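## Task

Take the glass tube lying on the shelved bench by the window and stand it fully seated in a free well of the rack by the door. Fail conditions: any tube touching the floor; any other tube not left fully seated in its rack; the tube dropping more than a few centimetres (roughly one well's depth) or being knocked hard, which breaks it; the robot toppling or being left tilted. The parked cart, pedal bin and stool may be shifted. Finish by opening the gripper and moving the hand away.

## Robot and tools

Robot: TidyBot++, a mobile base (0.54 m long, 0.50 m wide, 0.38 m tall) on four driven casters, carrying a single seven-joint arm with a two-finger parallel gripper. The shoulder sits 0.12 m ahead of the base centre, 0.68 m up. At the start the arm is folded, hand pointing down, reaching up to 0.08 m past the base front with the elbow up to 1.15 m high. Cameras: base_camera (fixed on the base, looking forward and down) and wrist_camera (fisheye, looks along the hand).

Frames: base frame has its origin on the floor below the base centre, x forward, y left, z up. hand_pose is reported in it and is the point between the finger pads; its z axis runs out along the fingers, its y axis is the closing direction. Odometry frame = base frame at scene start; base_odometry counts wheel turns only, so slip looks like travel and drift of centimetres and degrees builds up. Heading is positive to the left, range -3.142 to 3.142. base_tilt is in degrees, positive when leaning forward or right.

execute_actions: argument actions is a list holding one action or none (empty returns state and images only). An action may contain base, joints, or both, plus optional speeds; all parts start together. base holds exactly one relative offset from where the base currently is: translate_m (metres, forward positive, -2 to 2), strafe_m (metres, left positive, -2 to 2) or rotate_rad (radians, counter-clockwise from above positive, -6.3 to 6.3). joints holds absolute targets by name, in radians: joint_1_rad (any angle; whole arm about vertical, positive is clockwise from above, opposite to rotate_rad), joint_2_rad shoulder -2.249 to 2.249, joint_3_rad any angle, joint_4_rad elbow -2.579 to 2.579, joint_5_rad any angle, joint_6_rad wrist -2.099 to 2.099, joint_7_rad any angle (hand pointing down: positive is counter-clockwise from above; at 1.57 the fingers open toward robot left/right). Unbounded joints go the short way, so turn more than half a revolution in several steps. gripper_pos is absolute, 0 (open, about 85 mm between pads) to 1 (closed); gap is roughly 85 x (1 - gripper_pos) mm. speeds caps top speed for that action only: translate_m and strafe_m 0.05 to 0.5 m/s, rotate_rad 0.1 to 1.57 rad/s (defaults are the maxima); a long base move at a very low cap gets refused. cameras picks which images return: base_camera, wrist_camera, all, or [] for none. Bad keys or out-of-range values reject the whole call with no motion. Joints left out of an action may keep chasing earlier targets.

Arm geometry: upper arm 0.42 m, forearm 0.31 m, hand 0.31 m to the hand point. With joint_1_rad 0, joint_3_rad 3.14, joint_5_rad 0 the arm moves in the base's x-z plane; segment tilts from vertical (forward positive) are joint_2_rad, joint_2_rad - joint_4_rad, and joint_2_rad - joint_4_rad - joint_6_rad. Sum length times sin for forward reach from the shoulder, length times cos for height above it. A downward-pointing hand reaches at most about 0.94 m above the floor, and only near the base. Closed fingertips extend about 20 mm beyond the hand point.

Other tools: wait (seconds 0 to 10, commands nothing, returns state and images); zoom_image (camera base_camera or wrist_camera, region [x0, y0, x1, y1] in pixels of the latest full image, at most 504 x 504); read_manual (licence texts only); finished_scene (scene number, 1 or 2) ends the current scene irreversibly and reports success, so only call it once the tube is seated and released.

Reading results: base_status and joint_status per motion. done means reached (for the base, only that wheels turned; a blocked base may say done while short). off_target: stopped away from target, possibly still pushing. For the gripper at 1, done means empty hand; off_target means something is held. contact_stop or time_out: target dropped, holding position. joint command not followed with a cause line: a self-collision check refused the arm targets (the gripper still acts); there is no check against hitting the base. ARM HIT means a hard hit on base or arm. motor_effort gives percent of max per motor, peak in brackets, with noise and fixed bias. MOTOR HOT warns of heating from holding loads; an OVER-TEMPERATURE FAULT lets the arm sink and joints read limit_stop_at_motor_heat, so resend targets. A torque fault (sensor limit; warnings at 56.7 N m for joints 1-4 and 29.4 for 5-7) freezes arm and gripper for 10 s and skips the rest of the call while the base keeps moving. If any call reports a stop, later calls in that same reply are not executed.

Accuracy: friction leaves joints slightly off; correct by sending last command plus (wanted minus read). Expect the hand 1-2 cm from prediction, worse when extended, and trust camera images over hand_pose. A held load makes the arm sag; never command a joint to its current reading while holding. Camera calibration is provided per camera and may be a little off.

Avoid: dropping or knocking the glass tube (lower it right into the well before opening), letting any tube reach the floor, disturbing tubes already in the rack, driving with the arm caught on something high (can tip the robot), hard horizontal pushes with a raised hand, and slamming into furniture. The robot holds its last command while you think, so do not leave it pushing on anything.

Each tool is called after ">>>" as name([rows], argument=value, ...), one row to a line, values as JSON.

## Session

>>> execute_actions(actions=[])

Scene clock: 0.00 s.
base_odometry: x=+0.000 y=+0.000 heading=+0.000 (m, m, rad; odometry frame)
base_tilt: forward=-0.2 right=+0.0 (deg)
base_status: not commanded
joint_positions: joint_1_rad=+0.024 joint_2_rad=-0.376 joint_3_rad=+3.173 joint_4_rad=-2.517 joint_5_rad=-0.047 joint_6_rad=-0.922 joint_7_rad=+1.521 gripper_pos=+0.000
joint_status: not commanded
motor_effort: joint_1_rad=-1 joint_2_rad=-2 joint_3_rad=+1 joint_4_rad=+17 joint_5_rad=-1 joint_6_rad=+1 joint_7_rad=+0 (%)
hand_pose: x=+0.2545 y=+0.0070 z=+0.5936 quat_wxyz=(-0.025, +0.997, -0.065, +0.039) (m; base frame)
pictures: base_camera, wrist_camera
Images, in order (width x height): base_camera 644x364, wrist_camera 644x476.

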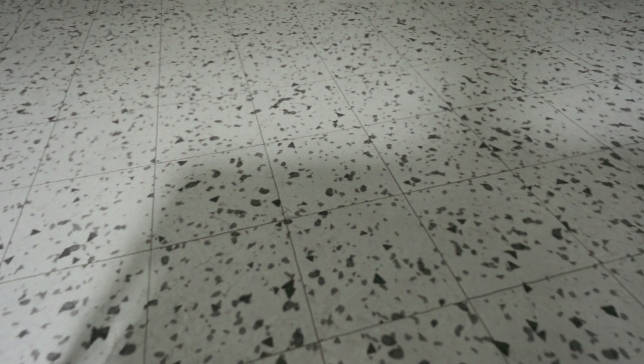

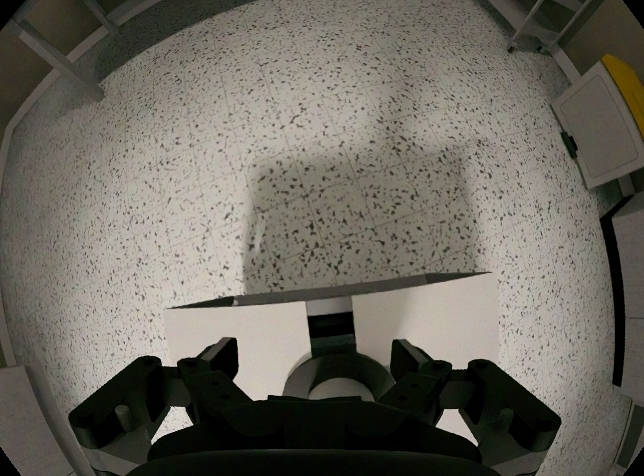

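>>> execute_actions([
  {"joints":{"joint_4_rad":-2.2,"joint_6_rad":0.1}},
], cameras=["wrist_camera"])

>>> execute_actions([
  {"base":{"rotate_rad":2.1}},
], cameras=["wrist_camera"])

>>> execute_actions([
  {"base":{"rotate_rad":2.1}},
], cameras=["wrist_camera"])

Scene clock: 6.67 s.
base_odometry: x=+0.000 y=+0.000 heading=+0.000 (m, m, rad; odometry frame)
base_tilt: forward=-0.3 right=+0.1 (deg)
base_status: not commanded
joint_positions: joint_1_rad=+0.024 joint_2_rad=-0.376 joint_3_rad=+3.173 joint_4_rad=-2.203 joint_5_rad=-0.047 joint_6_rad=+0.076 joint_7_rad=+1.521 gripper_pos=+0.000
joint_status: all done
motor_effort: joint_1_rad=+0(0) joint_2_rad=-8(8) joint_3_rad=+1(1) joint_4_rad=+24(24) joint_5_rad=+0(0) joint_6_rad=+9(9) joint_7_rad=-1(0) (%)
hand_pose: x=+0.5746 y=-0.0267 z=+0.9379 quat_wxyz=(-0.017, +0.765, -0.062, +0.640) (m; base frame)
pictures: wrist_camera
camera_calibration (this result's frames):
wrist_camera: T_world_to_cam=[[-0.0901312, -0.990399, -0.104812, 0.124786], [-0.145448, 0.117202, -0.982399, 1.06993], [0.985252, -0.0733001, -0.154615, -0.291634], [0, 0, 0, 1]] pos_world=[0.454199, -0.0231868, 1.01909]
Images, in order (width x height): wrist_camera 644x476.

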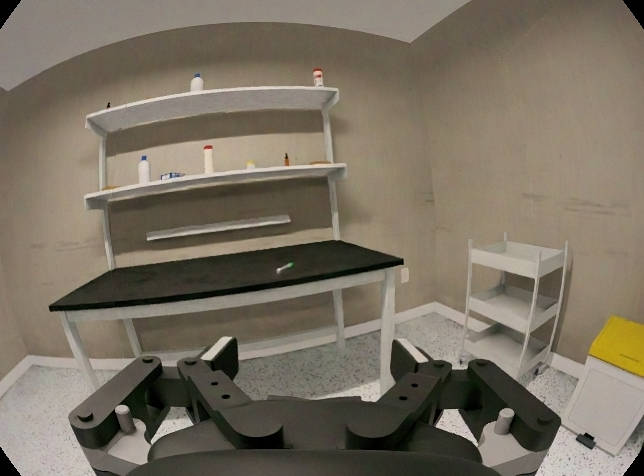

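Scene clock: 9.30 s.
base_odometry: x=+0.000 y=+0.000 heading=+2.099 (m, m, rad; odometry frame)
base_tilt: forward=-0.2 right=+0.0 (deg)
base_status: done
joint_positions: joint_1_rad=+0.024 joint_2_rad=-0.376 joint_3_rad=+3.173 joint_4_rad=-2.203 joint_5_rad=-0.047 joint_6_rad=+0.076 joint_7_rad=+1.521 gripper_pos=+0.000
joint_status: not commanded
motor_effort: joint_1_rad=-1(1) joint_2_rad=-8(10) joint_3_rad=+1(2) joint_4_rad=+24(24) joint_5_rad=+0(0) joint_6_rad=+8(9) joint_7_rad=+1(0) (%)
hand_pose: x=+0.5746 y=-0.0267 z=+0.9379 quat_wxyz=(-0.017, +0.765, -0.062, +0.640) (m; base frame)
pictures: wrist_camera
camera_calibration (this result's frames):
wrist_camera: T_world_to_cam=[[-0.0901216, -0.9904, -0.104812, 0.124785], [-0.145449, 0.117201, -0.982399, 1.06993], [0.985253, -0.0732906, -0.154615, -0.291634], [0, 0, 0, 1]] pos_world=[0.4542, -0.0231836, 1.01909]
Images, in order (width x height): wrist_camera 644x476.

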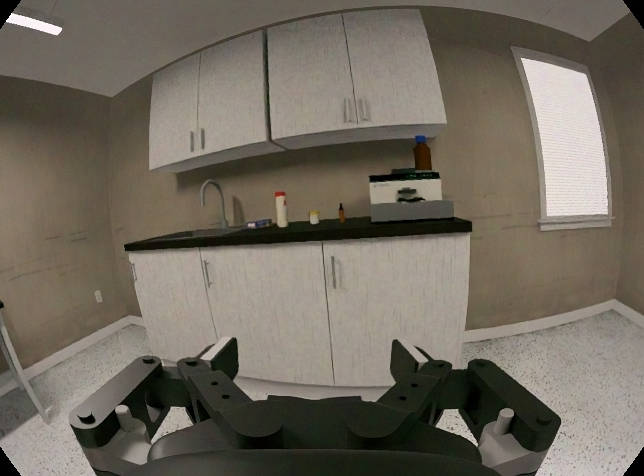

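Scene clock: 11.93 s.
base_odometry: x=+0.000 y=+0.000 heading=-2.084 (m, m, rad; odometry frame)
base_tilt: forward=-0.2 right=+0.1 (deg)
base_status: done
joint_positions: joint_1_rad=+0.024 joint_2_rad=-0.376 joint_3_rad=+3.173 joint_4_rad=-2.203 joint_5_rad=-0.047 joint_6_rad=+0.076 joint_7_rad=+1.521 gripper_pos=+0.000
joint_status: not commanded
motor_effort: joint_1_rad=+0(1) joint_2_rad=-8(10) joint_3_rad=+1(2) joint_4_rad=+24(23) joint_5_rad=+0(0) joint_6_rad=+9(9) joint_7_rad=+0(0) (%)
hand_pose: x=+0.5746 y=-0.0267 z=+0.9379 quat_wxyz=(-0.017, +0.765, -0.062, +0.640) (m; base frame)
pictures: wrist_camera
camera_calibration (this result's frames):
wrist_camera: T_world_to_cam=[[-0.0901702, -0.990395, -0.10482, 0.124796], [-0.145443, 0.117216, -0.982398, 1.06993], [0.985249, -0.0733377, -0.154615, -0.291633], [0, 0, 0, 1]] pos_world=[0.454199, -0.0232028, 1.01909]
Images, in order (width x height): wrist_camera 644x476.

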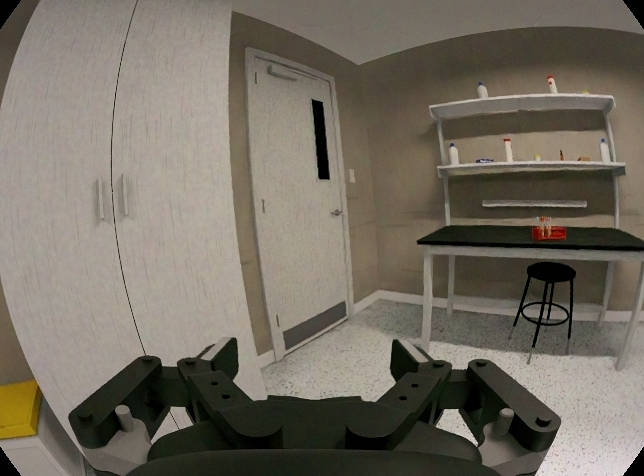

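>>> execute_actions([
  {"base":{"rotate_rad":2.33},"joints":{"joint_6_rad":-0.2}},
])

Scene clock: 18.07 s.
base_odometry: x=+0.000 y=+0.000 heading=+0.245 (m, m, rad; odometry frame)
base_tilt: forward=-0.2 right=+0.0 (deg)
base_status: done
joint_positions: joint_1_rad=+0.024 joint_2_rad=-0.374 joint_3_rad=+3.173 joint_4_rad=-2.204 joint_5_rad=-0.047 joint_6_rad=-0.181 joint_7_rad=+1.521 gripper_pos=+0.000
joint_status: all done
motor_effort: joint_1_rad=+0(2) joint_2_rad=-8(9) joint_3_rad=+1(1) joint_4_rad=+23(25) joint_5_rad=+0(0) joint_6_rad=+8(9) joint_7_rad=+0(0) (%)
hand_pose: x=+0.5506 y=-0.0208 z=+0.8604 quat_wxyz=(-0.020, +0.842, -0.064, +0.535) (m; base frame)
pictures: base_camera, wrist_camera
camera_calibration (this result's frames):
wrist_camera: T_world_to_cam=[[-0.101842, -0.990111, -0.0964776, 0.119602], [-0.394095, 0.129202, -0.909943, 1.0644], [0.91341, -0.0546491, -0.403356, -0.0255968], [0, 0, 0, 1]] pos_world=[0.455037, -0.020503, 0.969762]
Images, in order (width x height): base_camera 644x364, wrist_camera 644x476.

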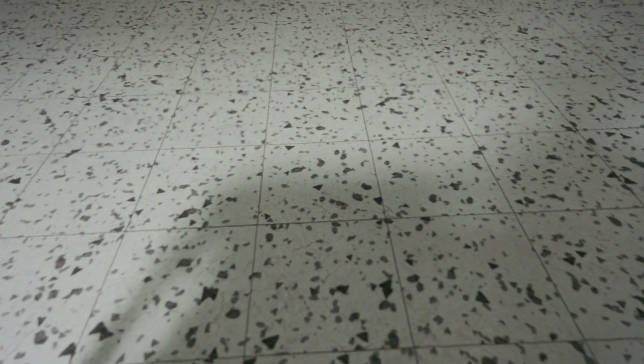

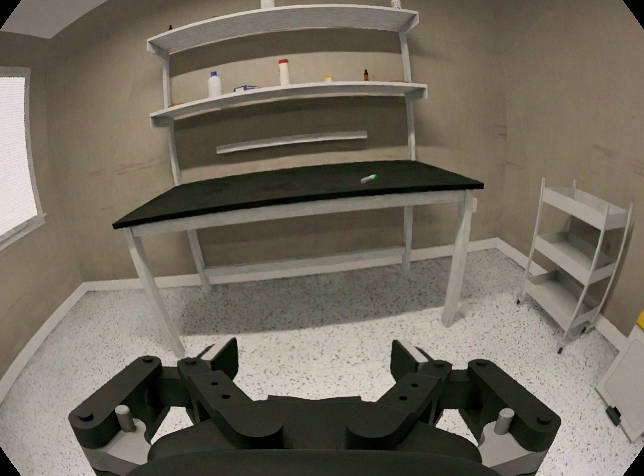

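>>> execute_actions([
  {"base":{"strafe_m":-0.3}},
], cameras=[])

>>> execute_actions([
  {"base":{"translate_m":0.8},"joints":{"joint_6_rad":-0.6}},
], cameras=["wrist_camera"])

Scene clock: 27.63 s.
base_odometry: x=+0.073 y=-0.291 heading=+0.246 (m, m, rad; odometry frame)
base_tilt: forward=-0.2 right=+0.1 (deg)
base_status: done
joint_positions: joint_1_rad=+0.024 joint_2_rad=-0.374 joint_3_rad=+3.173 joint_4_rad=-2.204 joint_5_rad=-0.047 joint_6_rad=-0.181 joint_7_rad=+1.521 gripper_pos=+0.000
joint_status: not commanded
motor_effort: joint_1_rad=+0(1) joint_2_rad=-8(8) joint_3_rad=+1(3) joint_4_rad=+23(23) joint_5_rad=+0(0) joint_6_rad=+8(8) joint_7_rad=+0(0) (%)
hand_pose: x=+0.5506 y=-0.0209 z=+0.8604 quat_wxyz=(-0.020, +0.842, -0.064, +0.535) (m; base frame)
pictures: none
No camera images: the call's "cameras" was empty. Leave "cameras" out to get every camera's image.

Scene clock: 30.60 s.
base_odometry: x=+0.849 y=-0.097 heading=+0.246 (m, m, rad; odometry frame)
base_tilt: forward=-0.2 right=+0.1 (deg)
base_status: done
joint_positions: joint_1_rad=+0.024 joint_2_rad=-0.376 joint_3_rad=+3.173 joint_4_rad=-2.205 joint_5_rad=-0.047 joint_6_rad=-0.585 joint_7_rad=+1.521 gripper_pos=+0.000
joint_status: all done
motor_effort: joint_1_rad=+0(0) joint_2_rad=-7(9) joint_3_rad=+1(0) joint_4_rad=+22(25) joint_5_rad=-1(1) joint_6_rad=+6(9) joint_7_rad=+0(1) (%)
hand_pose: x=+0.4760 y=-0.0103 z=+0.7609 quat_wxyz=(-0.024, +0.932, -0.064, +0.356) (m; base frame)
pictures: wrist_camera
camera_calibration (this result's frames):
wrist_camera: T_world_to_cam=[[-0.11443, -0.990299, -0.078824, 0.105382], [-0.720415, 0.137355, -0.679806, 0.92344], [0.684038, -0.0210043, -0.729144, 0.360399], [0, 0, 0, 1]] pos_world=[0.430792, -0.0149092, 0.89885]
Images, in order (width x height): wrist_camera 644x476.

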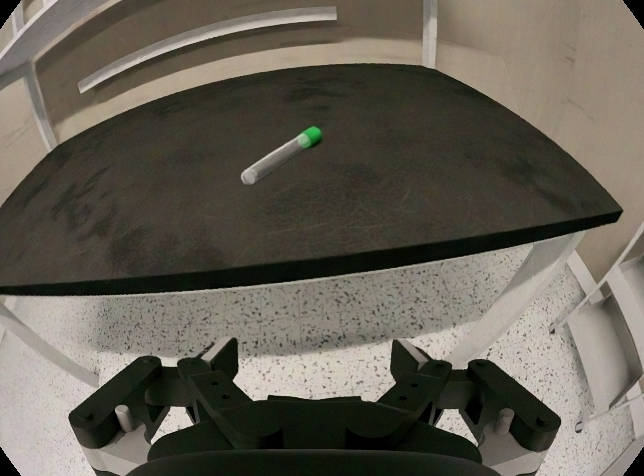

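>>> execute_actions([
  {"joints":{"joint_4_rad":-1.6,"joint_6_rad":-0.6}},
], cameras=[])

>>> execute_actions([
  {"joints":{"joint_2_rad":0.477,"joint_4_rad":-0.708,"joint_6_rad":-1.956,"joint_1_rad":0,"joint_3_rad":3.14,"joint_5_rad":0}},
], cameras=["wrist_camera"])

Scene clock: 40.83 s.
base_odometry: x=+0.849 y=-0.097 heading=+0.246 (m, m, rad; odometry frame)
base_tilt: forward=-0.2 right=+0.1 (deg)
base_status: not commanded
joint_positions: joint_1_rad=+0.024 joint_2_rad=-0.376 joint_3_rad=+3.173 joint_4_rad=-1.612 joint_5_rad=-0.047 joint_6_rad=-0.585 joint_7_rad=+1.521 gripper_pos=+0.000
joint_status: all done
motor_effort: joint_1_rad=+0(1) joint_2_rad=-8(9) joint_3_rad=+1(1) joint_4_rad=+22(25) joint_5_rad=-1(0) joint_6_rad=+8(8) joint_7_rad=+0(0) (%)
hand_pose: x=+0.5631 y=-0.0188 z=+1.0998 quat_wxyz=(-0.026, +0.788, -0.052, +0.613) (m; base frame)
pictures: none
No camera images: the call's "cameras" was empty. Leave "cameras" out to get every camera's image.

Scene clock: 43.03 s.
base_odometry: x=+0.849 y=-0.097 heading=+0.246 (m, m, rad; odometry frame)
base_tilt: forward=-0.1 right=+0.1 (deg)
base_status: not commanded
joint_positions: joint_1_rad=+0.015 joint_2_rad=+0.475 joint_3_rad=+3.160 joint_4_rad=-0.726 joint_5_rad=-0.025 joint_6_rad=-1.920 joint_7_rad=+1.521 gripper_pos=+0.000
joint_status: all done
motor_effort: joint_1_rad=+0(0) joint_2_rad=-32(34) joint_3_rad=+1(0) joint_4_rad=+18(24) joint_5_rad=+0(1) joint_6_rad=+1(8) joint_7_rad=-1(1) (%)
hand_pose: x=+0.6113 y=-0.0051 z=+0.8584 quat_wxyz=(-0.008, +0.999, -0.036, +0.010) (m; base frame)
pictures: wrist_camera
camera_calibration (this result's frames):
wrist_camera: T_world_to_cam=[[-0.0739136, -0.997264, 0.000721664, 0.04067], [-0.996168, 0.0737984, -0.0469443, 0.711429], [0.0467626, -0.00418872, -0.998897, 0.960193], [0, 0, 0, 1]] pos_world=[0.666808, -0.00792165, 0.992502]
Images, in order (width x height): wrist_camera 644x476.

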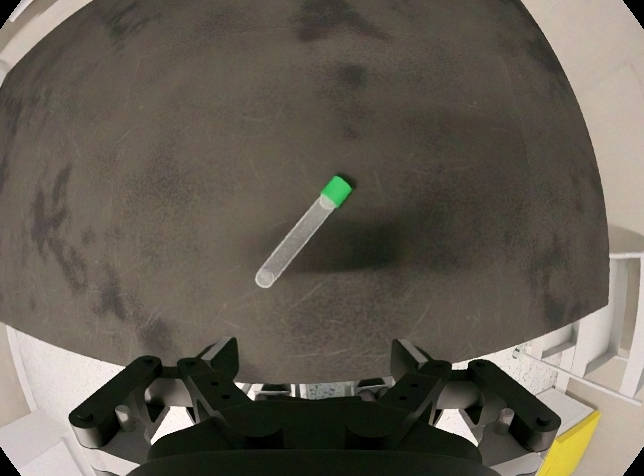

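>>> execute_actions([
  {"base":{"translate_m":0.08},"joints":{"joint_7_rad":0.84}},
], cameras=[])

>>> execute_actions([
  {"joints":{"joint_2_rad":0.475,"joint_4_rad":-0.87,"joint_6_rad":-1.80}},
], cameras=["wrist_camera"])

Scene clock: 55.03 s.
base_odometry: x=+0.927 y=-0.077 heading=+0.245 (m, m, rad; odometry frame)
base_tilt: forward=-0.2 right=+0.1 (deg)
base_status: done
joint_positions: joint_1_rad=+0.014 joint_2_rad=+0.481 joint_3_rad=+3.160 joint_4_rad=-0.724 joint_5_rad=-0.025 joint_6_rad=-1.921 joint_7_rad=+0.858 gripper_pos=+0.000
joint_status: all done
motor_effort: joint_1_rad=+0(2) joint_2_rad=-33(36) joint_3_rad=+1(0) joint_4_rad=+17(18) joint_5_rad=+0(1) joint_6_rad=+0(1) joint_7_rad=+0(1) (%)
hand_pose: x=+0.6122 y=-0.0046 z=+0.8560 quat_wxyz=(-0.010, +0.933, -0.359, +0.005) (m; base frame)
pictures: none
No camera images: the call's "cameras" was empty. Leave "cameras" out to get every camera's image.

Scene clock: 56.13 s.
base_odometry: x=+0.927 y=-0.077 heading=+0.245 (m, m, rad; odometry frame)
base_tilt: forward=-0.2 right=+0.0 (deg)
base_status: not commanded
joint_positions: joint_1_rad=+0.014 joint_2_rad=+0.480 joint_3_rad=+3.160 joint_4_rad=-0.858 joint_5_rad=-0.025 joint_6_rad=-1.836 joint_7_rad=+0.858 gripper_pos=+0.000
joint_status: all done
motor_effort: joint_1_rad=+0(0) joint_2_rad=-33(35) joint_3_rad=+0(0) joint_4_rad=+18(18) joint_5_rad=+0(0) joint_6_rad=+0(0) joint_7_rad=+0(0) (%)
hand_pose: x=+0.6094 y=-0.0047 z=+0.8165 quat_wxyz=(-0.002, +0.933, -0.360, -0.018) (m; base frame)
pictures: wrist_camera
camera_calibration (this result's frames):
wrist_camera: T_world_to_cam=[[-0.672122, -0.739986, 0.0259288, 0.386103], [-0.740082, 0.672475, 0.00756653, 0.509829], [-0.0230356, -0.0141038, -0.999635, 0.961563], [0, 0, 0, 1]] pos_world=[0.658974, -0.0435745, 0.947344]
Images, in order (width x height): wrist_camera 644x476.

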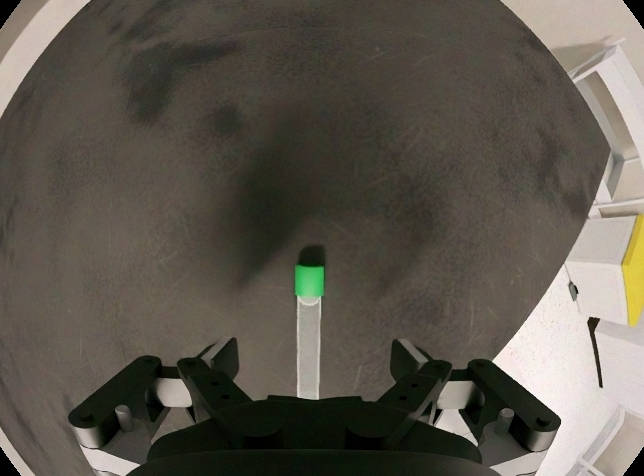

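>>> execute_actions([
  {"joints":{"joint_2_rad":0.465,"joint_4_rad":-0.99,"joint_6_rad":-1.67}},
], cameras=["wrist_camera"])

Scene clock: 59.67 s.
base_odometry: x=+0.927 y=-0.077 heading=+0.245 (m, m, rad; odometry frame)
base_tilt: forward=-0.2 right=+0.0 (deg)
base_status: not commanded
joint_positions: joint_1_rad=+0.014 joint_2_rad=+0.473 joint_3_rad=+3.160 joint_4_rad=-0.978 joint_5_rad=-0.025 joint_6_rad=-1.706 joint_7_rad=+0.858 gripper_pos=+0.000
joint_status: all done
motor_effort: joint_1_rad=+0(0) joint_2_rad=-34(35) joint_3_rad=+0(0) joint_4_rad=+19(19) joint_5_rad=+0(0) joint_6_rad=+0(1) joint_7_rad=+0(1) (%)
hand_pose: x=+0.6183 y=-0.0051 z=+0.7827 quat_wxyz=(-0.005, +0.932, -0.361, -0.010) (m; base frame)
pictures: wrist_camera
camera_calibration (this result's frames):
wrist_camera: T_world_to_cam=[[-0.674727, -0.737922, 0.0146699, 0.403081], [-0.738039, 0.674743, -0.00452343, 0.52511], [-0.0065605, -0.0138791, -0.999882, 0.917953], [0, 0, 0, 1]] pos_world=[0.665543, -0.0441317, 0.914307]
Images, in order (width x height): wrist_camera 644x476.

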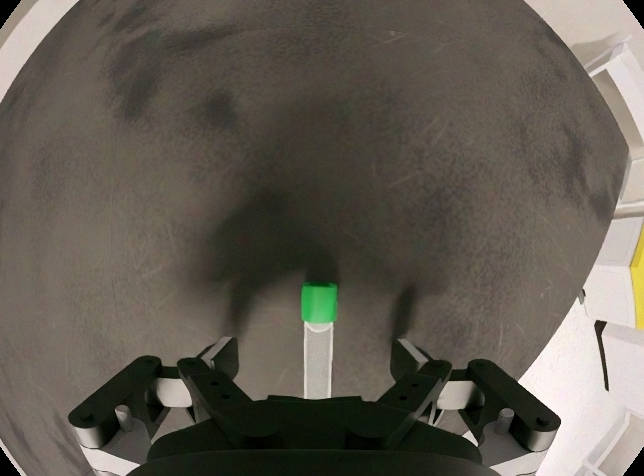

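>>> execute_actions([
  {"joints":{"gripper_pos":1}},
], cameras=["wrist_camera"])

Scene clock: 61.77 s.
base_odometry: x=+0.927 y=-0.077 heading=+0.245 (m, m, rad; odometry frame)
base_tilt: forward=-0.1 right=+0.1 (deg)
base_status: not commanded
joint_positions: joint_1_rad=+0.014 joint_2_rad=+0.471 joint_3_rad=+3.160 joint_4_rad=-0.978 joint_5_rad=-0.025 joint_6_rad=-1.706 joint_7_rad=+0.858 gripper_pos=+0.872
joint_status: gripper_pos off_target (ended at +0.872, target +1.000)
motor_effort: joint_1_rad=-1(0) joint_2_rad=-33(34) joint_3_rad=+0(0) joint_4_rad=+18(18) joint_5_rad=+0(0) joint_6_rad=+0(0) joint_7_rad=+0(0) (%)
hand_pose: x=+0.6180 y=-0.0051 z=+0.7839 quat_wxyz=(-0.006, +0.932, -0.361, -0.009) (m; base frame)
pictures: wrist_camera
camera_calibration (this result's frames):
wrist_camera: T_world_to_cam=[[-0.674761, -0.737921, 0.0130416, 0.404205], [-0.738025, 0.674744, -0.00636024, 0.526373], [-0.00410639, -0.0139167, -0.999895, 0.917651], [0, 0, 0, 1]] pos_world=[0.664986, -0.0441247, 0.915631]
Images, in order (width x height): wrist_camera 644x476.

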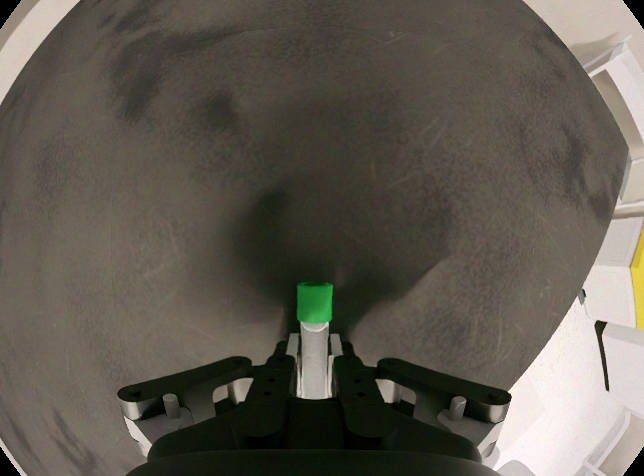

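>>> execute_actions([
  {"joints":{"joint_4_rad":-0.75,"joint_6_rad":-1.9}},
], cameras=[])

>>> execute_actions([
  {"base":{"translate_m":-0.5},"joints":{"joint_6_rad":-1.0,"joint_7_rad":1.57}},
], cameras=[])

>>> execute_actions([
  {"base":{"rotate_rad":2.9},"joints":{"joint_2_rad":-0.2,"joint_4_rad":-2.1,"joint_6_rad":0.33},"speeds":{"rotate_rad":1.0}},
], cameras=["wrist_camera"])

Scene clock: 66.90 s.
base_odometry: x=+0.927 y=-0.077 heading=+0.245 (m, m, rad; odometry frame)
base_tilt: forward=-0.1 right=+0.1 (deg)
base_status: not commanded
joint_positions: joint_1_rad=+0.014 joint_2_rad=+0.466 joint_3_rad=+3.160 joint_4_rad=-0.763 joint_5_rad=-0.025 joint_6_rad=-1.864 joint_7_rad=+0.858 gripper_pos=+0.872
joint_status: all done
motor_effort: joint_1_rad=+0(0) joint_2_rad=-33(35) joint_3_rad=+0(0) joint_4_rad=+18(19) joint_5_rad=+0(0) joint_6_rad=+0(1) joint_7_rad=+0(0) (%)
hand_pose: x=+0.6196 y=-0.0049 z=+0.8520 quat_wxyz=(-0.015, +0.933, -0.359, +0.020) (m; base frame)
pictures: none
No camera images: the call's "cameras" was empty. Leave "cameras" out to get every camera's image.

Scene clock: 69.43 s.
base_odometry: x=+0.442 y=-0.199 heading=+0.245 (m, m, rad; odometry frame)
base_tilt: forward=-0.1 right=+0.0 (deg)
base_status: done
joint_positions: joint_1_rad=+0.009 joint_2_rad=+0.460 joint_3_rad=+3.157 joint_4_rad=-0.758 joint_5_rad=-0.023 joint_6_rad=-1.015 joint_7_rad=+1.546 gripper_pos=+0.872
joint_status: all done
motor_effort: joint_1_rad=+0(4) joint_2_rad=-37(39) joint_3_rad=+1(3) joint_4_rad=+22(23) joint_5_rad=-1(1) joint_6_rad=+7(7) joint_7_rad=+0(0) (%)
hand_pose: x=+0.8465 y=-0.0077 z=+0.9762 quat_wxyz=(-0.008, +0.898, -0.021, +0.439) (m; base frame)
pictures: none
No camera images: the call's "cameras" was empty. Leave "cameras" out to get every camera's image.

Scene clock: 73.30 s.
base_odometry: x=+0.442 y=-0.199 heading=-3.139 (m, m, rad; odometry frame)
base_tilt: forward=-0.2 right=+0.1 (deg)
base_status: done
joint_positions: joint_1_rad=+0.001 joint_2_rad=-0.186 joint_3_rad=+3.147 joint_4_rad=-2.085 joint_5_rad=-0.019 joint_6_rad=+0.292 joint_7_rad=+1.546 gripper_pos=+0.872
joint_status: all done
motor_effort: joint_1_rad=+1(5) joint_2_rad=-15(38) joint_3_rad=+1(2) joint_4_rad=+23(23) joint_5_rad=+0(1) joint_6_rad=+10(9) joint_7_rad=+0(0) (%)
hand_pose: x=+0.6498 y=-0.0039 z=+0.9830 quat_wxyz=(-0.011, +0.719, -0.020, +0.694) (m; base frame)
pictures: wrist_camera
camera_calibration (this result's frames):
wrist_camera: T_world_to_cam=[[-0.0300184, -0.998576, -0.0440922, 0.0600932], [-0.00839686, 0.0443625, -0.99898, 1.04945], [0.999514, -0.0296175, -0.0097166, -0.508649], [0, 0, 0, 1]] pos_world=[0.519018, -0.00161353, 1.04609]
Images, in order (width x height): wrist_camera 644x476.

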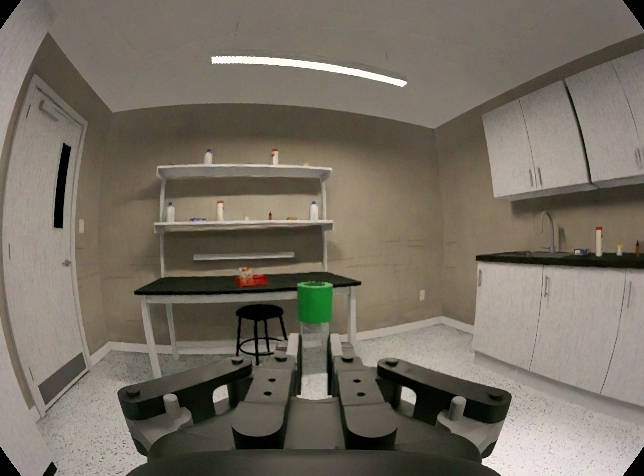

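>>> execute_actions([
  {"base":{"rotate_rad":0.245}},
], cameras=[])

>>> execute_actions([
  {"base":{"translate_m":1.1},"joints":{"joint_6_rad":0.0}},
])

Scene clock: 77.17 s.
base_odometry: x=+0.442 y=-0.199 heading=-2.895 (m, m, rad; odometry frame)
base_tilt: forward=-0.2 right=+0.1 (deg)
base_status: done
joint_positions: joint_1_rad=-0.002 joint_2_rad=-0.187 joint_3_rad=+3.142 joint_4_rad=-2.085 joint_5_rad=-0.019 joint_6_rad=+0.292 joint_7_rad=+1.546 gripper_pos=+0.872
joint_status: not commanded
motor_effort: joint_1_rad=+1(3) joint_2_rad=-15(15) joint_3_rad=+1(2) joint_4_rad=+23(24) joint_5_rad=+0(0) joint_6_rad=+9(9) joint_7_rad=+0(1) (%)
hand_pose: x=+0.6497 y=+0.0005 z=+0.9831 quat_wxyz=(-0.013, +0.719, -0.017, +0.694) (m; base frame)
pictures: none
No camera images: the call's "cameras" was empty. Leave "cameras" out to get every camera's image.

Scene clock: 80.73 s.
base_odometry: x=-0.624 y=-0.469 heading=-2.894 (m, m, rad; odometry frame)
base_tilt: forward=-0.2 right=+0.1 (deg)
base_status: done
joint_positions: joint_1_rad=-0.002 joint_2_rad=-0.199 joint_3_rad=+3.142 joint_4_rad=-2.101 joint_5_rad=-0.019 joint_6_rad=+0.018 joint_7_rad=+1.546 gripper_pos=+0.872
joint_status: all done
motor_effort: joint_1_rad=+0(1) joint_2_rad=-14(17) joint_3_rad=+1(2) joint_4_rad=+23(26) joint_5_rad=+0(0) joint_6_rad=+8(11) joint_7_rad=+0(0) (%)
hand_pose: x=+0.6294 y=+0.0020 z=+0.8960 quat_wxyz=(-0.013, +0.809, -0.017, +0.588) (m; base frame)
pictures: base_camera, wrist_camera
camera_calibration (this result's frames):
wrist_camera: T_world_to_cam=[[-0.0286348, -0.998897, -0.0372064, 0.0545513], [-0.282632, 0.0437936, -0.958228, 1.09816], [0.958801, -0.016923, -0.283575, -0.217952], [0, 0, 0, 1]] pos_world=[0.52091, 0.00271046, 0.992509]
Images, in order (width x height): base_camera 644x364, wrist_camera 644x476.

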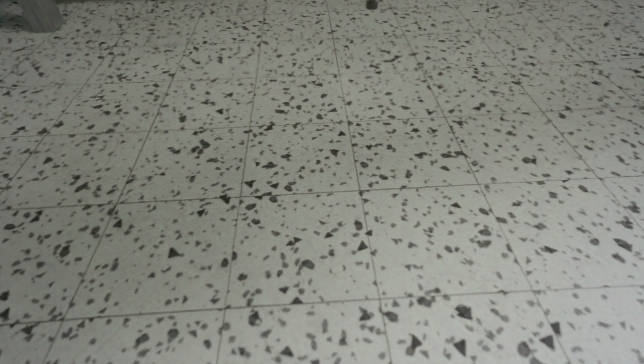

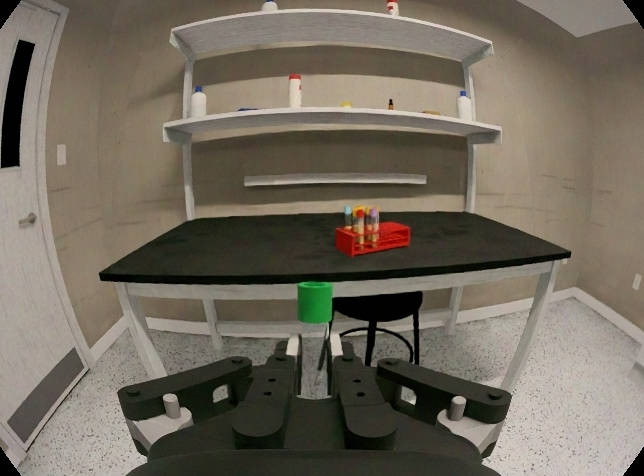

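>>> execute_actions([
  {"base":{"strafe_m":-0.2}},
], cameras=[])

>>> execute_actions([
  {"base":{"translate_m":0.4},"joints":{"joint_4_rad":-2.0,"joint_6_rad":0.0}},
])

Scene clock: 86.43 s.
base_odometry: x=-0.674 y=-0.275 heading=-2.893 (m, m, rad; odometry frame)
base_tilt: forward=-0.3 right=+0.2 (deg)
base_status: done
joint_positions: joint_1_rad=-0.001 joint_2_rad=-0.199 joint_3_rad=+3.142 joint_4_rad=-2.101 joint_5_rad=-0.019 joint_6_rad=+0.018 joint_7_rad=+1.546 gripper_pos=+0.872
joint_status: not commanded
motor_effort: joint_1_rad=+0(2) joint_2_rad=-14(15) joint_3_rad=+1(4) joint_4_rad=+23(23) joint_5_rad=+0(0) joint_6_rad=+8(8) joint_7_rad=+0(0) (%)
hand_pose: x=+0.6294 y=+0.0016 z=+0.8960 quat_wxyz=(-0.013, +0.809, -0.017, +0.588) (m; base frame)
pictures: none
No camera images: the call's "cameras" was empty. Leave "cameras" out to get every camera's image.

Scene clock: 88.60 s.
base_odometry: x=-1.062 y=-0.373 heading=-2.894 (m, m, rad; odometry frame)
base_tilt: forward=-0.3 right=+0.1 (deg)
base_status: done
joint_positions: joint_1_rad=-0.001 joint_2_rad=-0.194 joint_3_rad=+3.142 joint_4_rad=-2.009 joint_5_rad=-0.019 joint_6_rad=+0.018 joint_7_rad=+1.546 gripper_pos=+0.872
joint_status: all done
motor_effort: joint_1_rad=+0(0) joint_2_rad=-15(18) joint_3_rad=+1(1) joint_4_rad=+24(25) joint_5_rad=+0(0) joint_6_rad=+8(10) joint_7_rad=+0(0) (%)
hand_pose: x=+0.6462 y=+0.0016 z=+0.9490 quat_wxyz=(-0.014, +0.782, -0.017, +0.623) (m; base frame)
pictures: base_camera, wrist_camera
camera_calibration (this result's frames):
wrist_camera: T_world_to_cam=[[-0.0262071, -0.998866, -0.0397475, 0.0573673], [-0.197697, 0.0441546, -0.979268, 1.11882], [0.979913, -0.0178058, -0.198629, -0.313339], [0, 0, 0, 1]] pos_world=[0.529734, 0.00232212, 1.03566]
Images, in order (width x height): base_camera 644x364, wrist_camera 644x476.

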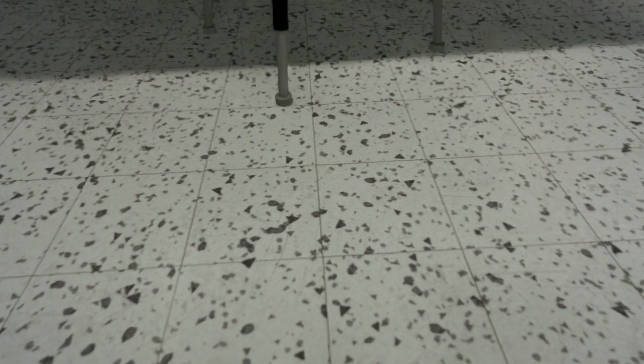

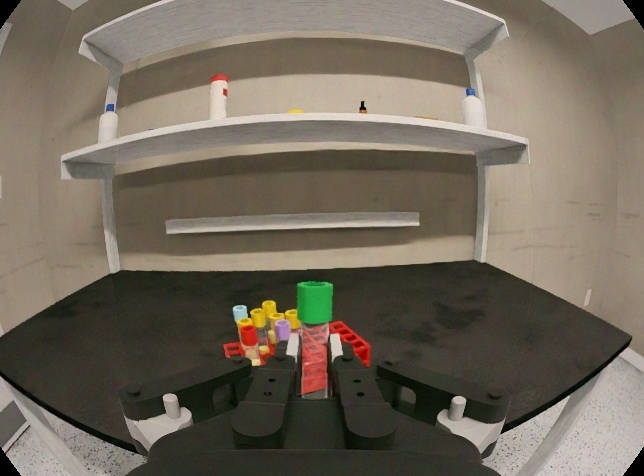

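>>> execute_actions([
  {"joints":{"joint_4_rad":-1.6,"joint_6_rad":0.0}},
], cameras=[])

>>> execute_actions([
  {"joints":{"joint_6_rad":-0.95,"joint_1_rad":-0.25}},
], cameras=["wrist_camera"])

Scene clock: 93.73 s.
base_odometry: x=-1.062 y=-0.373 heading=-2.894 (m, m, rad; odometry frame)
base_tilt: forward=-0.3 right=+0.1 (deg)
base_status: not commanded
joint_positions: joint_1_rad=-0.001 joint_2_rad=-0.197 joint_3_rad=+3.142 joint_4_rad=-1.612 joint_5_rad=-0.019 joint_6_rad=+0.018 joint_7_rad=+1.546 gripper_pos=+0.872
joint_status: all done
motor_effort: joint_1_rad=+0(0) joint_2_rad=-15(16) joint_3_rad=+1(1) joint_4_rad=+24(25) joint_5_rad=+0(0) joint_6_rad=+8(9) joint_7_rad=-1(0) (%)
hand_pose: x=+0.6539 y=+0.0016 z=+1.1970 quat_wxyz=(-0.017, +0.643, -0.014, +0.766) (m; base frame)
pictures: none
No camera images: the call's "cameras" was empty. Leave "cameras" out to get every camera's image.

Scene clock: 95.13 s.
base_odometry: x=-1.062 y=-0.373 heading=-2.894 (m, m, rad; odometry frame)
base_tilt: forward=-0.2 right=+0.1 (deg)
base_status: not commanded
joint_positions: joint_1_rad=-0.242 joint_2_rad=-0.197 joint_3_rad=+3.142 joint_4_rad=-1.608 joint_5_rad=-0.019 joint_6_rad=-0.926 joint_7_rad=+1.546 gripper_pos=+0.872
joint_status: all done
motor_effort: joint_1_rad=+0(0) joint_2_rad=-13(16) joint_3_rad=+1(2) joint_4_rad=+23(24) joint_5_rad=+0(0) joint_6_rad=+6(9) joint_7_rad=+1(0) (%)
hand_pose: x=+0.5566 y=+0.1139 z=+0.9286 quat_wxyz=(-0.061, +0.915, +0.097, +0.387) (m; base frame)
pictures: wrist_camera
camera_calibration (this result's frames):
wrist_camera: T_world_to_cam=[[0.212421, -0.976846, -0.0254712, 0.0178557], [-0.662997, -0.124926, -0.738125, 1.13055], [0.717853, 0.17368, -0.674183, 0.338092], [0, 0, 0, 1]] pos_world=[0.503056, 0.0999569, 1.06288]
Images, in order (width x height): wrist_camera 644x476.

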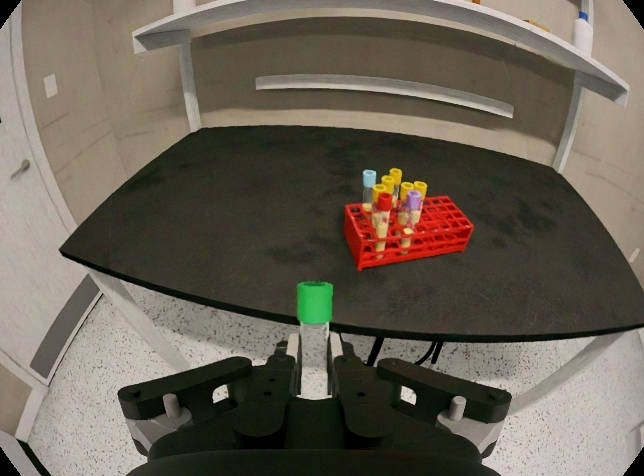

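>>> zoom_image(camera="wrist_camera", region=[330, 160, 490, 280])

Region (330, 160, 490, 280) of wrist_camera's 644x476 image, scaled by 3.150; it fills the top 378 rows of this view, and the rest is white.

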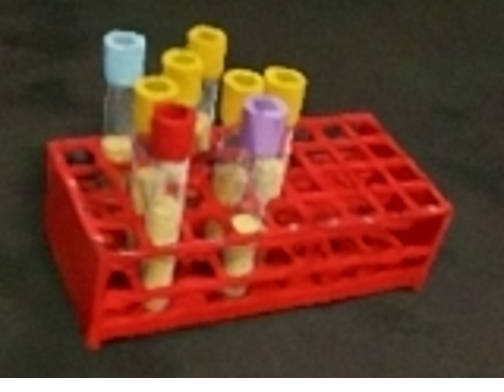

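>>> execute_actions([
  {"joints":{"joint_1_rad":0.0,"joint_2_rad":-0.2,"joint_4_rad":-1.9,"joint_6_rad":0.3}},
], cameras=[])

>>> execute_actions([
  {"base":{"strafe_m":-0.025},"joints":{"joint_4_rad":-2.36,"joint_6_rad":0.62}},
], cameras=[])

>>> execute_actions([
  {"base":{"translate_m":0.2},"speeds":{"translate_m":0.15}},
], cameras=["wrist_camera"])

Scene clock: 108.00 s.
base_odometry: x=-1.062 y=-0.373 heading=-2.894 (m, m, rad; odometry frame)
base_tilt: forward=-0.2 right=+0.0 (deg)
base_status: not commanded
joint_positions: joint_1_rad=-0.009 joint_2_rad=-0.197 joint_3_rad=+3.142 joint_4_rad=-1.885 joint_5_rad=-0.019 joint_6_rad=+0.272 joint_7_rad=+1.546 gripper_pos=+0.872
joint_status: all done
motor_effort: joint_1_rad=-1(0) joint_2_rad=-16(16) joint_3_rad=+1(2) joint_4_rad=+24(24) joint_5_rad=+0(1) joint_6_rad=+9(8) joint_7_rad=+0(0) (%)
hand_pose: x=+0.6562 y=+0.0043 z=+1.1060 quat_wxyz=(-0.018, +0.650, -0.013, +0.760) (m; base frame)
pictures: none
No camera images: the call's "cameras" was empty. Leave "cameras" out to get every camera's image.

Scene clock: 109.63 s.
base_odometry: x=-1.068 y=-0.349 heading=-2.893 (m, m, rad; odometry frame)
base_tilt: forward=-0.2 right=+0.1 (deg)
base_status: done
joint_positions: joint_1_rad=-0.005 joint_2_rad=-0.198 joint_3_rad=+3.142 joint_4_rad=-2.347 joint_5_rad=-0.019 joint_6_rad=+0.581 joint_7_rad=+1.546 gripper_pos=+0.872
joint_status: all done
motor_effort: joint_1_rad=+0(3) joint_2_rad=-13(16) joint_3_rad=+1(4) joint_4_rad=+21(25) joint_5_rad=+0(0) joint_6_rad=+9(9) joint_7_rad=-1(0) (%)
hand_pose: x=+0.6108 y=+0.0004 z=+0.9231 quat_wxyz=(-0.012, +0.706, -0.016, +0.708) (m; base frame)
pictures: none
No camera images: the call's "cameras" was empty. Leave "cameras" out to get every camera's image.

Scene clock: 111.63 s.
base_odometry: x=-1.262 y=-0.398 heading=-2.894 (m, m, rad; odometry frame)
base_tilt: forward=-0.3 right=+0.1 (deg)
base_status: done
joint_positions: joint_1_rad=-0.005 joint_2_rad=-0.198 joint_3_rad=+3.142 joint_4_rad=-2.348 joint_5_rad=-0.019 joint_6_rad=+0.582 joint_7_rad=+1.546 gripper_pos=+0.872
joint_status: not commanded
motor_effort: joint_1_rad=+0(0) joint_2_rad=-13(15) joint_3_rad=+0(2) joint_4_rad=+21(23) joint_5_rad=+0(0) joint_6_rad=+8(10) joint_7_rad=-1(1) (%)
hand_pose: x=+0.6106 y=+0.0004 z=+0.9232 quat_wxyz=(-0.012, +0.706, -0.016, +0.708) (m; base frame)
pictures: wrist_camera
camera_calibration (this result's frames):
wrist_camera: T_world_to_cam=[[-0.0224075, -0.998875, -0.0417877, 0.0538267], [0.0301364, 0.0411043, -0.9987, 0.965455], [0.999295, -0.0236377, 0.0291814, -0.505705], [0, 0, 0, 1]] pos_world=[0.477459, 0.00212809, 0.981207]
Images, in order (width x height): wrist_camera 644x476.

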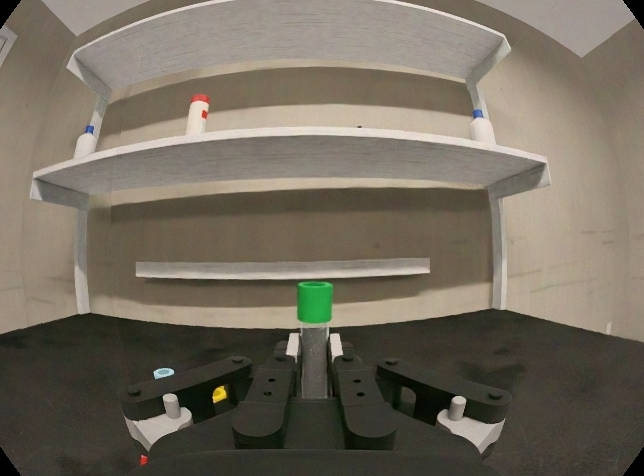

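>>> execute_actions([
  {"base":{"translate_m":0.045},"joints":{"joint_4_rad":-2.49,"joint_6_rad":0.74},"speeds":{"translate_m":0.05}},
], cameras=["wrist_camera"])

>>> zoom_image(camera="wrist_camera", region=[200, 280, 440, 420])

Scene clock: 118.57 s.
base_odometry: x=-1.306 y=-0.409 heading=-2.894 (m, m, rad; odometry frame)
base_tilt: forward=-0.3 right=+0.0 (deg)
base_status: done
joint_positions: joint_1_rad=-0.005 joint_2_rad=-0.199 joint_3_rad=+3.142 joint_4_rad=-2.481 joint_5_rad=-0.019 joint_6_rad=+0.705 joint_7_rad=+1.546 gripper_pos=+0.872
joint_status: all done
motor_effort: joint_1_rad=+0(1) joint_2_rad=-11(13) joint_3_rad=+1(0) joint_4_rad=+20(22) joint_5_rad=+0(1) joint_6_rad=+9(9) joint_7_rad=+0(1) (%)
hand_pose: x=+0.5853 y=-0.0003 z=+0.8869 quat_wxyz=(-0.011, +0.709, -0.016, +0.705) (m; base frame)
pictures: wrist_camera
camera_calibration (this result's frames):
wrist_camera: T_world_to_cam=[[-0.0246258, -0.99889, -0.0401446, 0.0509046], [0.0201316, 0.0396531, -0.999011, 0.936032], [0.999494, -0.0254096, 0.0191328, -0.470607], [0, 0, 0, 1]] pos_world=[0.452779, 0.00177357, 0.946154]
Images, in order (width x height): wrist_camera 644x476.

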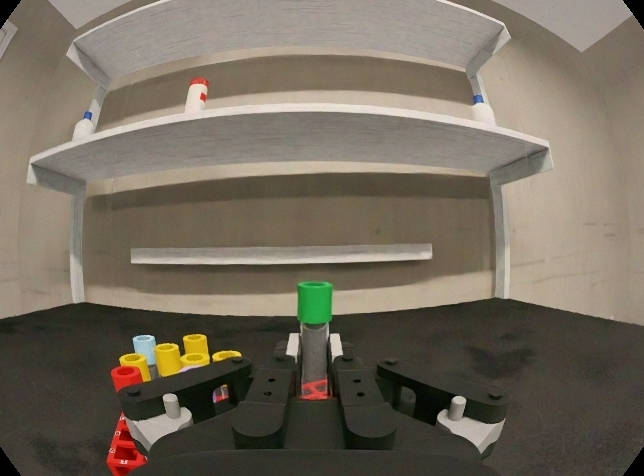

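Region (200, 280, 440, 420) of wrist_camera's 644x476 image, scaled by 2.100; it fills the top 294 rows of this view, and the rest is white.

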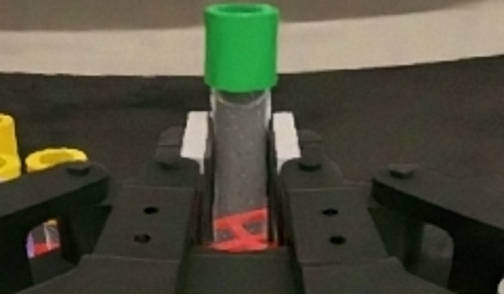

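>>> execute_actions([
  {"joints":{"joint_2_rad":-0.15,"joint_4_rad":-2.54,"joint_6_rad":0.84}},
], cameras=["wrist_camera"])

>>> zoom_image(camera="wrist_camera", region=[200, 280, 440, 420])

Scene clock: 124.27 s.
base_odometry: x=-1.306 y=-0.409 heading=-2.894 (m, m, rad; odometry frame)
base_tilt: forward=-0.2 right=+0.0 (deg)
base_status: not commanded
joint_positions: joint_1_rad=-0.005 joint_2_rad=-0.166 joint_3_rad=+3.142 joint_4_rad=-2.518 joint_5_rad=-0.019 joint_6_rad=+0.815 joint_7_rad=+1.546 gripper_pos=+0.872
joint_status: all done
motor_effort: joint_1_rad=+1(0) joint_2_rad=-10(10) joint_3_rad=+1(1) joint_4_rad=+17(20) joint_5_rad=+0(1) joint_6_rad=+7(10) joint_7_rad=-1(1) (%)
hand_pose: x=+0.5839 y=-0.0007 z=+0.8861 quat_wxyz=(-0.010, +0.695, -0.016, +0.719) (m; base frame)
pictures: wrist_camera
camera_calibration (this result's frames):
wrist_camera: T_world_to_cam=[[-0.0244911, -0.998902, -0.0399408, 0.0501145], [0.0610041, 0.038385, -0.997399, 0.910007], [0.997837, -0.0268639, 0.059997, -0.504457], [0, 0, 0, 1]] pos_world=[0.449079, 0.00157711, 0.939908]
Images, in order (width x height): wrist_camera 644x476.

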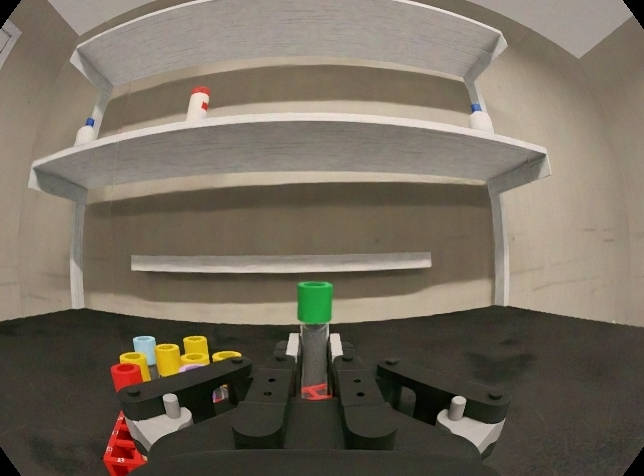

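Region (200, 280, 440, 420) of wrist_camera's 644x476 image, scaled by 2.100; it fills the top 294 rows of this view, and the rest is white.

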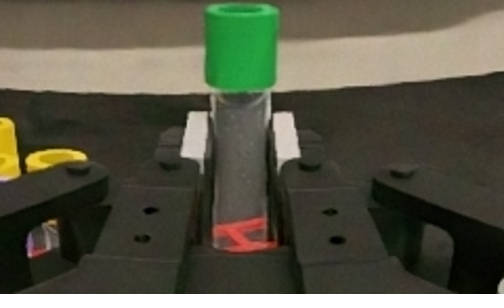

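>>> execute_actions([
  {"joints":{"joint_2_rad":-0.21,"joint_4_rad":-2.47,"joint_6_rad":0.72}},
], cameras=[])

>>> execute_actions([
  {"base":{"translate_m":0.008},"speeds":{"translate_m":0.05}},
], cameras=[])

>>> execute_actions([
  {"joints":{"joint_2_rad":-0.14,"joint_4_rad":-2.55,"joint_6_rad":0.80}},
], cameras=["wrist_camera"])

Scene clock: 133.67 s.
base_odometry: x=-1.306 y=-0.409 heading=-2.894 (m, m, rad; odometry frame)
base_tilt: forward=-0.2 right=+0.0 (deg)
base_status: not commanded
joint_positions: joint_1_rad=-0.005 joint_2_rad=-0.203 joint_3_rad=+3.142 joint_4_rad=-2.481 joint_5_rad=-0.019 joint_6_rad=+0.757 joint_7_rad=+1.546 gripper_pos=+0.872
joint_status: all done
motor_effort: joint_1_rad=+0(0) joint_2_rad=-11(12) joint_3_rad=+1(1) joint_4_rad=+20(20) joint_5_rad=+0(0) joint_6_rad=+9(9) joint_7_rad=+1(0) (%)
hand_pose: x=+0.5842 y=-0.0005 z=+0.9053 quat_wxyz=(-0.011, +0.689, -0.016, +0.724) (m; base frame)
pictures: none
No camera images: the call's "cameras" was empty. Leave "cameras" out to get every camera's image.

Scene clock: 134.30 s.
base_odometry: x=-1.314 y=-0.411 heading=-2.894 (m, m, rad; odometry frame)
base_tilt: forward=-0.3 right=+0.0 (deg)
base_status: done
joint_positions: joint_1_rad=-0.005 joint_2_rad=-0.205 joint_3_rad=+3.142 joint_4_rad=-2.480 joint_5_rad=-0.019 joint_6_rad=+0.756 joint_7_rad=+1.546 gripper_pos=+0.872
joint_status: not commanded
motor_effort: joint_1_rad=+0(1) joint_2_rad=-11(14) joint_3_rad=+1(1) joint_4_rad=+20(21) joint_5_rad=+0(1) joint_6_rad=+8(9) joint_7_rad=+0(0) (%)
hand_pose: x=+0.5838 y=-0.0005 z=+0.9063 quat_wxyz=(-0.011, +0.688, -0.016, +0.725) (m; base frame)
pictures: none
No camera images: the call's "cameras" was empty. Leave "cameras" out to get every camera's image.

Scene clock: 135.20 s.
base_odometry: x=-1.314 y=-0.411 heading=-2.894 (m, m, rad; odometry frame)
base_tilt: forward=-0.2 right=+0.1 (deg)
base_status: not commanded
joint_positions: joint_1_rad=-0.005 joint_2_rad=-0.144 joint_3_rad=+3.142 joint_4_rad=-2.539 joint_5_rad=-0.018 joint_6_rad=+0.762 joint_7_rad=+1.546 gripper_pos=+0.872
joint_status: all done
motor_effort: joint_1_rad=+0(2) joint_2_rad=-12(13) joint_3_rad=+1(3) joint_4_rad=+19(20) joint_5_rad=+0(2) joint_6_rad=+9(9) joint_7_rad=+0(0) (%)
hand_pose: x=+0.5829 y=-0.0002 z=+0.8483 quat_wxyz=(-0.010, +0.728, -0.016, +0.685) (m; base frame)
pictures: wrist_camera
camera_calibration (this result's frames):
wrist_camera: T_world_to_cam=[[-0.0266447, -0.998955, -0.037137, 0.0479859], [-0.034819, 0.0380551, -0.998669, 0.929307], [0.999038, -0.0253162, -0.0357966, -0.420595], [0, 0, 0, 1]] pos_world=[0.453827, 0.00192304, 0.914796]
Images, in order (width x height): wrist_camera 644x476.

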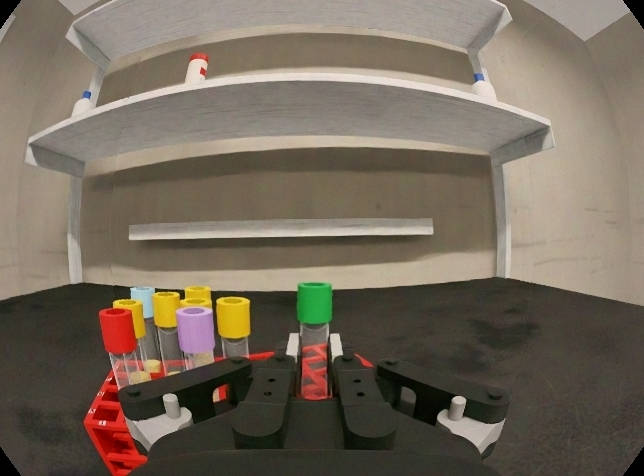

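>>> execute_actions([
  {"joints":{"joint_2_rad":-0.12,"joint_4_rad":-2.56,"joint_6_rad":0.88}},
], cameras=["wrist_camera"])

Scene clock: 141.40 s.
base_odometry: x=-1.314 y=-0.411 heading=-2.894 (m, m, rad; odometry frame)
base_tilt: forward=-0.3 right=+0.0 (deg)
base_status: not commanded
joint_positions: joint_1_rad=-0.005 joint_2_rad=-0.128 joint_3_rad=+3.142 joint_4_rad=-2.548 joint_5_rad=-0.018 joint_6_rad=+0.845 joint_7_rad=+1.546 gripper_pos=+0.872
joint_status: all done
motor_effort: joint_1_rad=+0(0) joint_2_rad=-12(13) joint_3_rad=+1(1) joint_4_rad=+18(19) joint_5_rad=+0(0) joint_6_rad=+9(9) joint_7_rad=+0(1) (%)
hand_pose: x=+0.5843 y=-0.0005 z=+0.8618 quat_wxyz=(-0.010, +0.708, -0.016, +0.706) (m; base frame)
pictures: wrist_camera
camera_calibration (this result's frames):
wrist_camera: T_world_to_cam=[[-0.025473, -0.99896, -0.0378223, 0.0481139], [0.0229525, 0.0372402, -0.999043, 0.909373], [0.999412, -0.0263167, 0.02198, -0.471476], [0, 0, 0, 1]] pos_world=[0.451552, 0.00179091, 0.920685]
Images, in order (width x height): wrist_camera 644x476.

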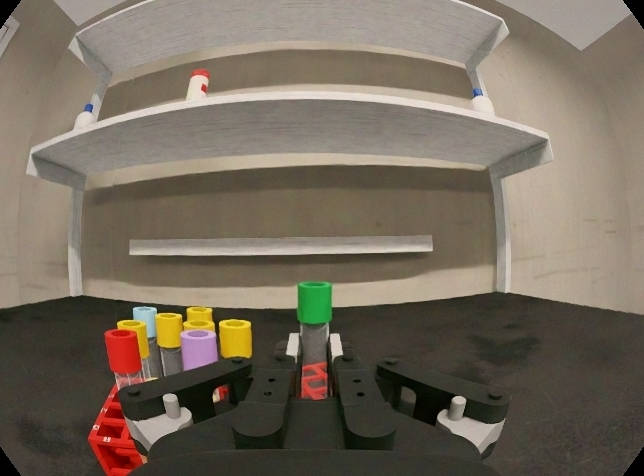

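Level now; lower further.

>>> execute_actions([
  {"joints":{"joint_2_rad":-0.06,"joint_4_rad":-2.575,"joint_6_rad":0.96}},
], cameras=["wrist_camera"])

Scene clock: 143.23 s.
base_odometry: x=-1.314 y=-0.411 heading=-2.894 (m, m, rad; odometry frame)
base_tilt: forward=-0.3 right=+0.0 (deg)
base_status: not commanded
joint_positions: joint_1_rad=-0.005 joint_2_rad=-0.067 joint_3_rad=+3.142 joint_4_rad=-2.559 joint_5_rad=-0.018 joint_6_rad=+0.924 joint_7_rad=+1.546 gripper_pos=+0.872
joint_status: all done
motor_effort: joint_1_rad=-1(0) joint_2_rad=-14(14) joint_3_rad=+1(1) joint_4_rad=+17(19) joint_5_rad=+0(0) joint_6_rad=+9(9) joint_7_rad=+0(0) (%)
hand_pose: x=+0.5921 y=-0.0007 z=+0.8521 quat_wxyz=(-0.009, +0.706, -0.016, +0.708) (m; base frame)
pictures: wrist_camera
camera_calibration (this result's frames):
wrist_camera: T_world_to_cam=[[-0.0261005, -0.998976, -0.0369469, 0.0473413], [0.0296677, 0.0361692, -0.998905, 0.895449], [0.999219, -0.027168, 0.0286933, -0.484758], [0, 0, 0, 1]] pos_world=[0.459049, 0.00173523, 0.910127]
Images, in order (width x height): wrist_camera 644x476.

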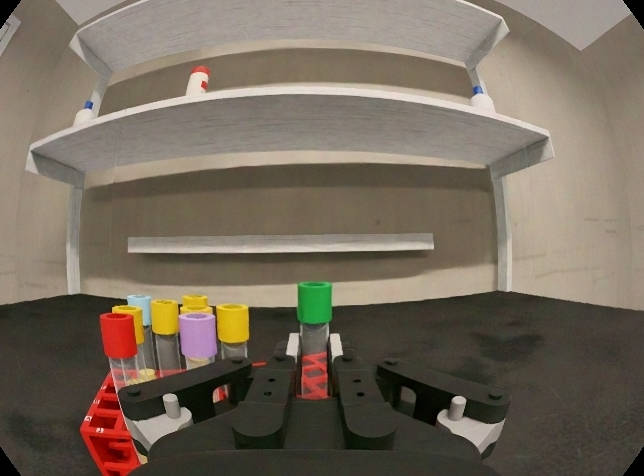

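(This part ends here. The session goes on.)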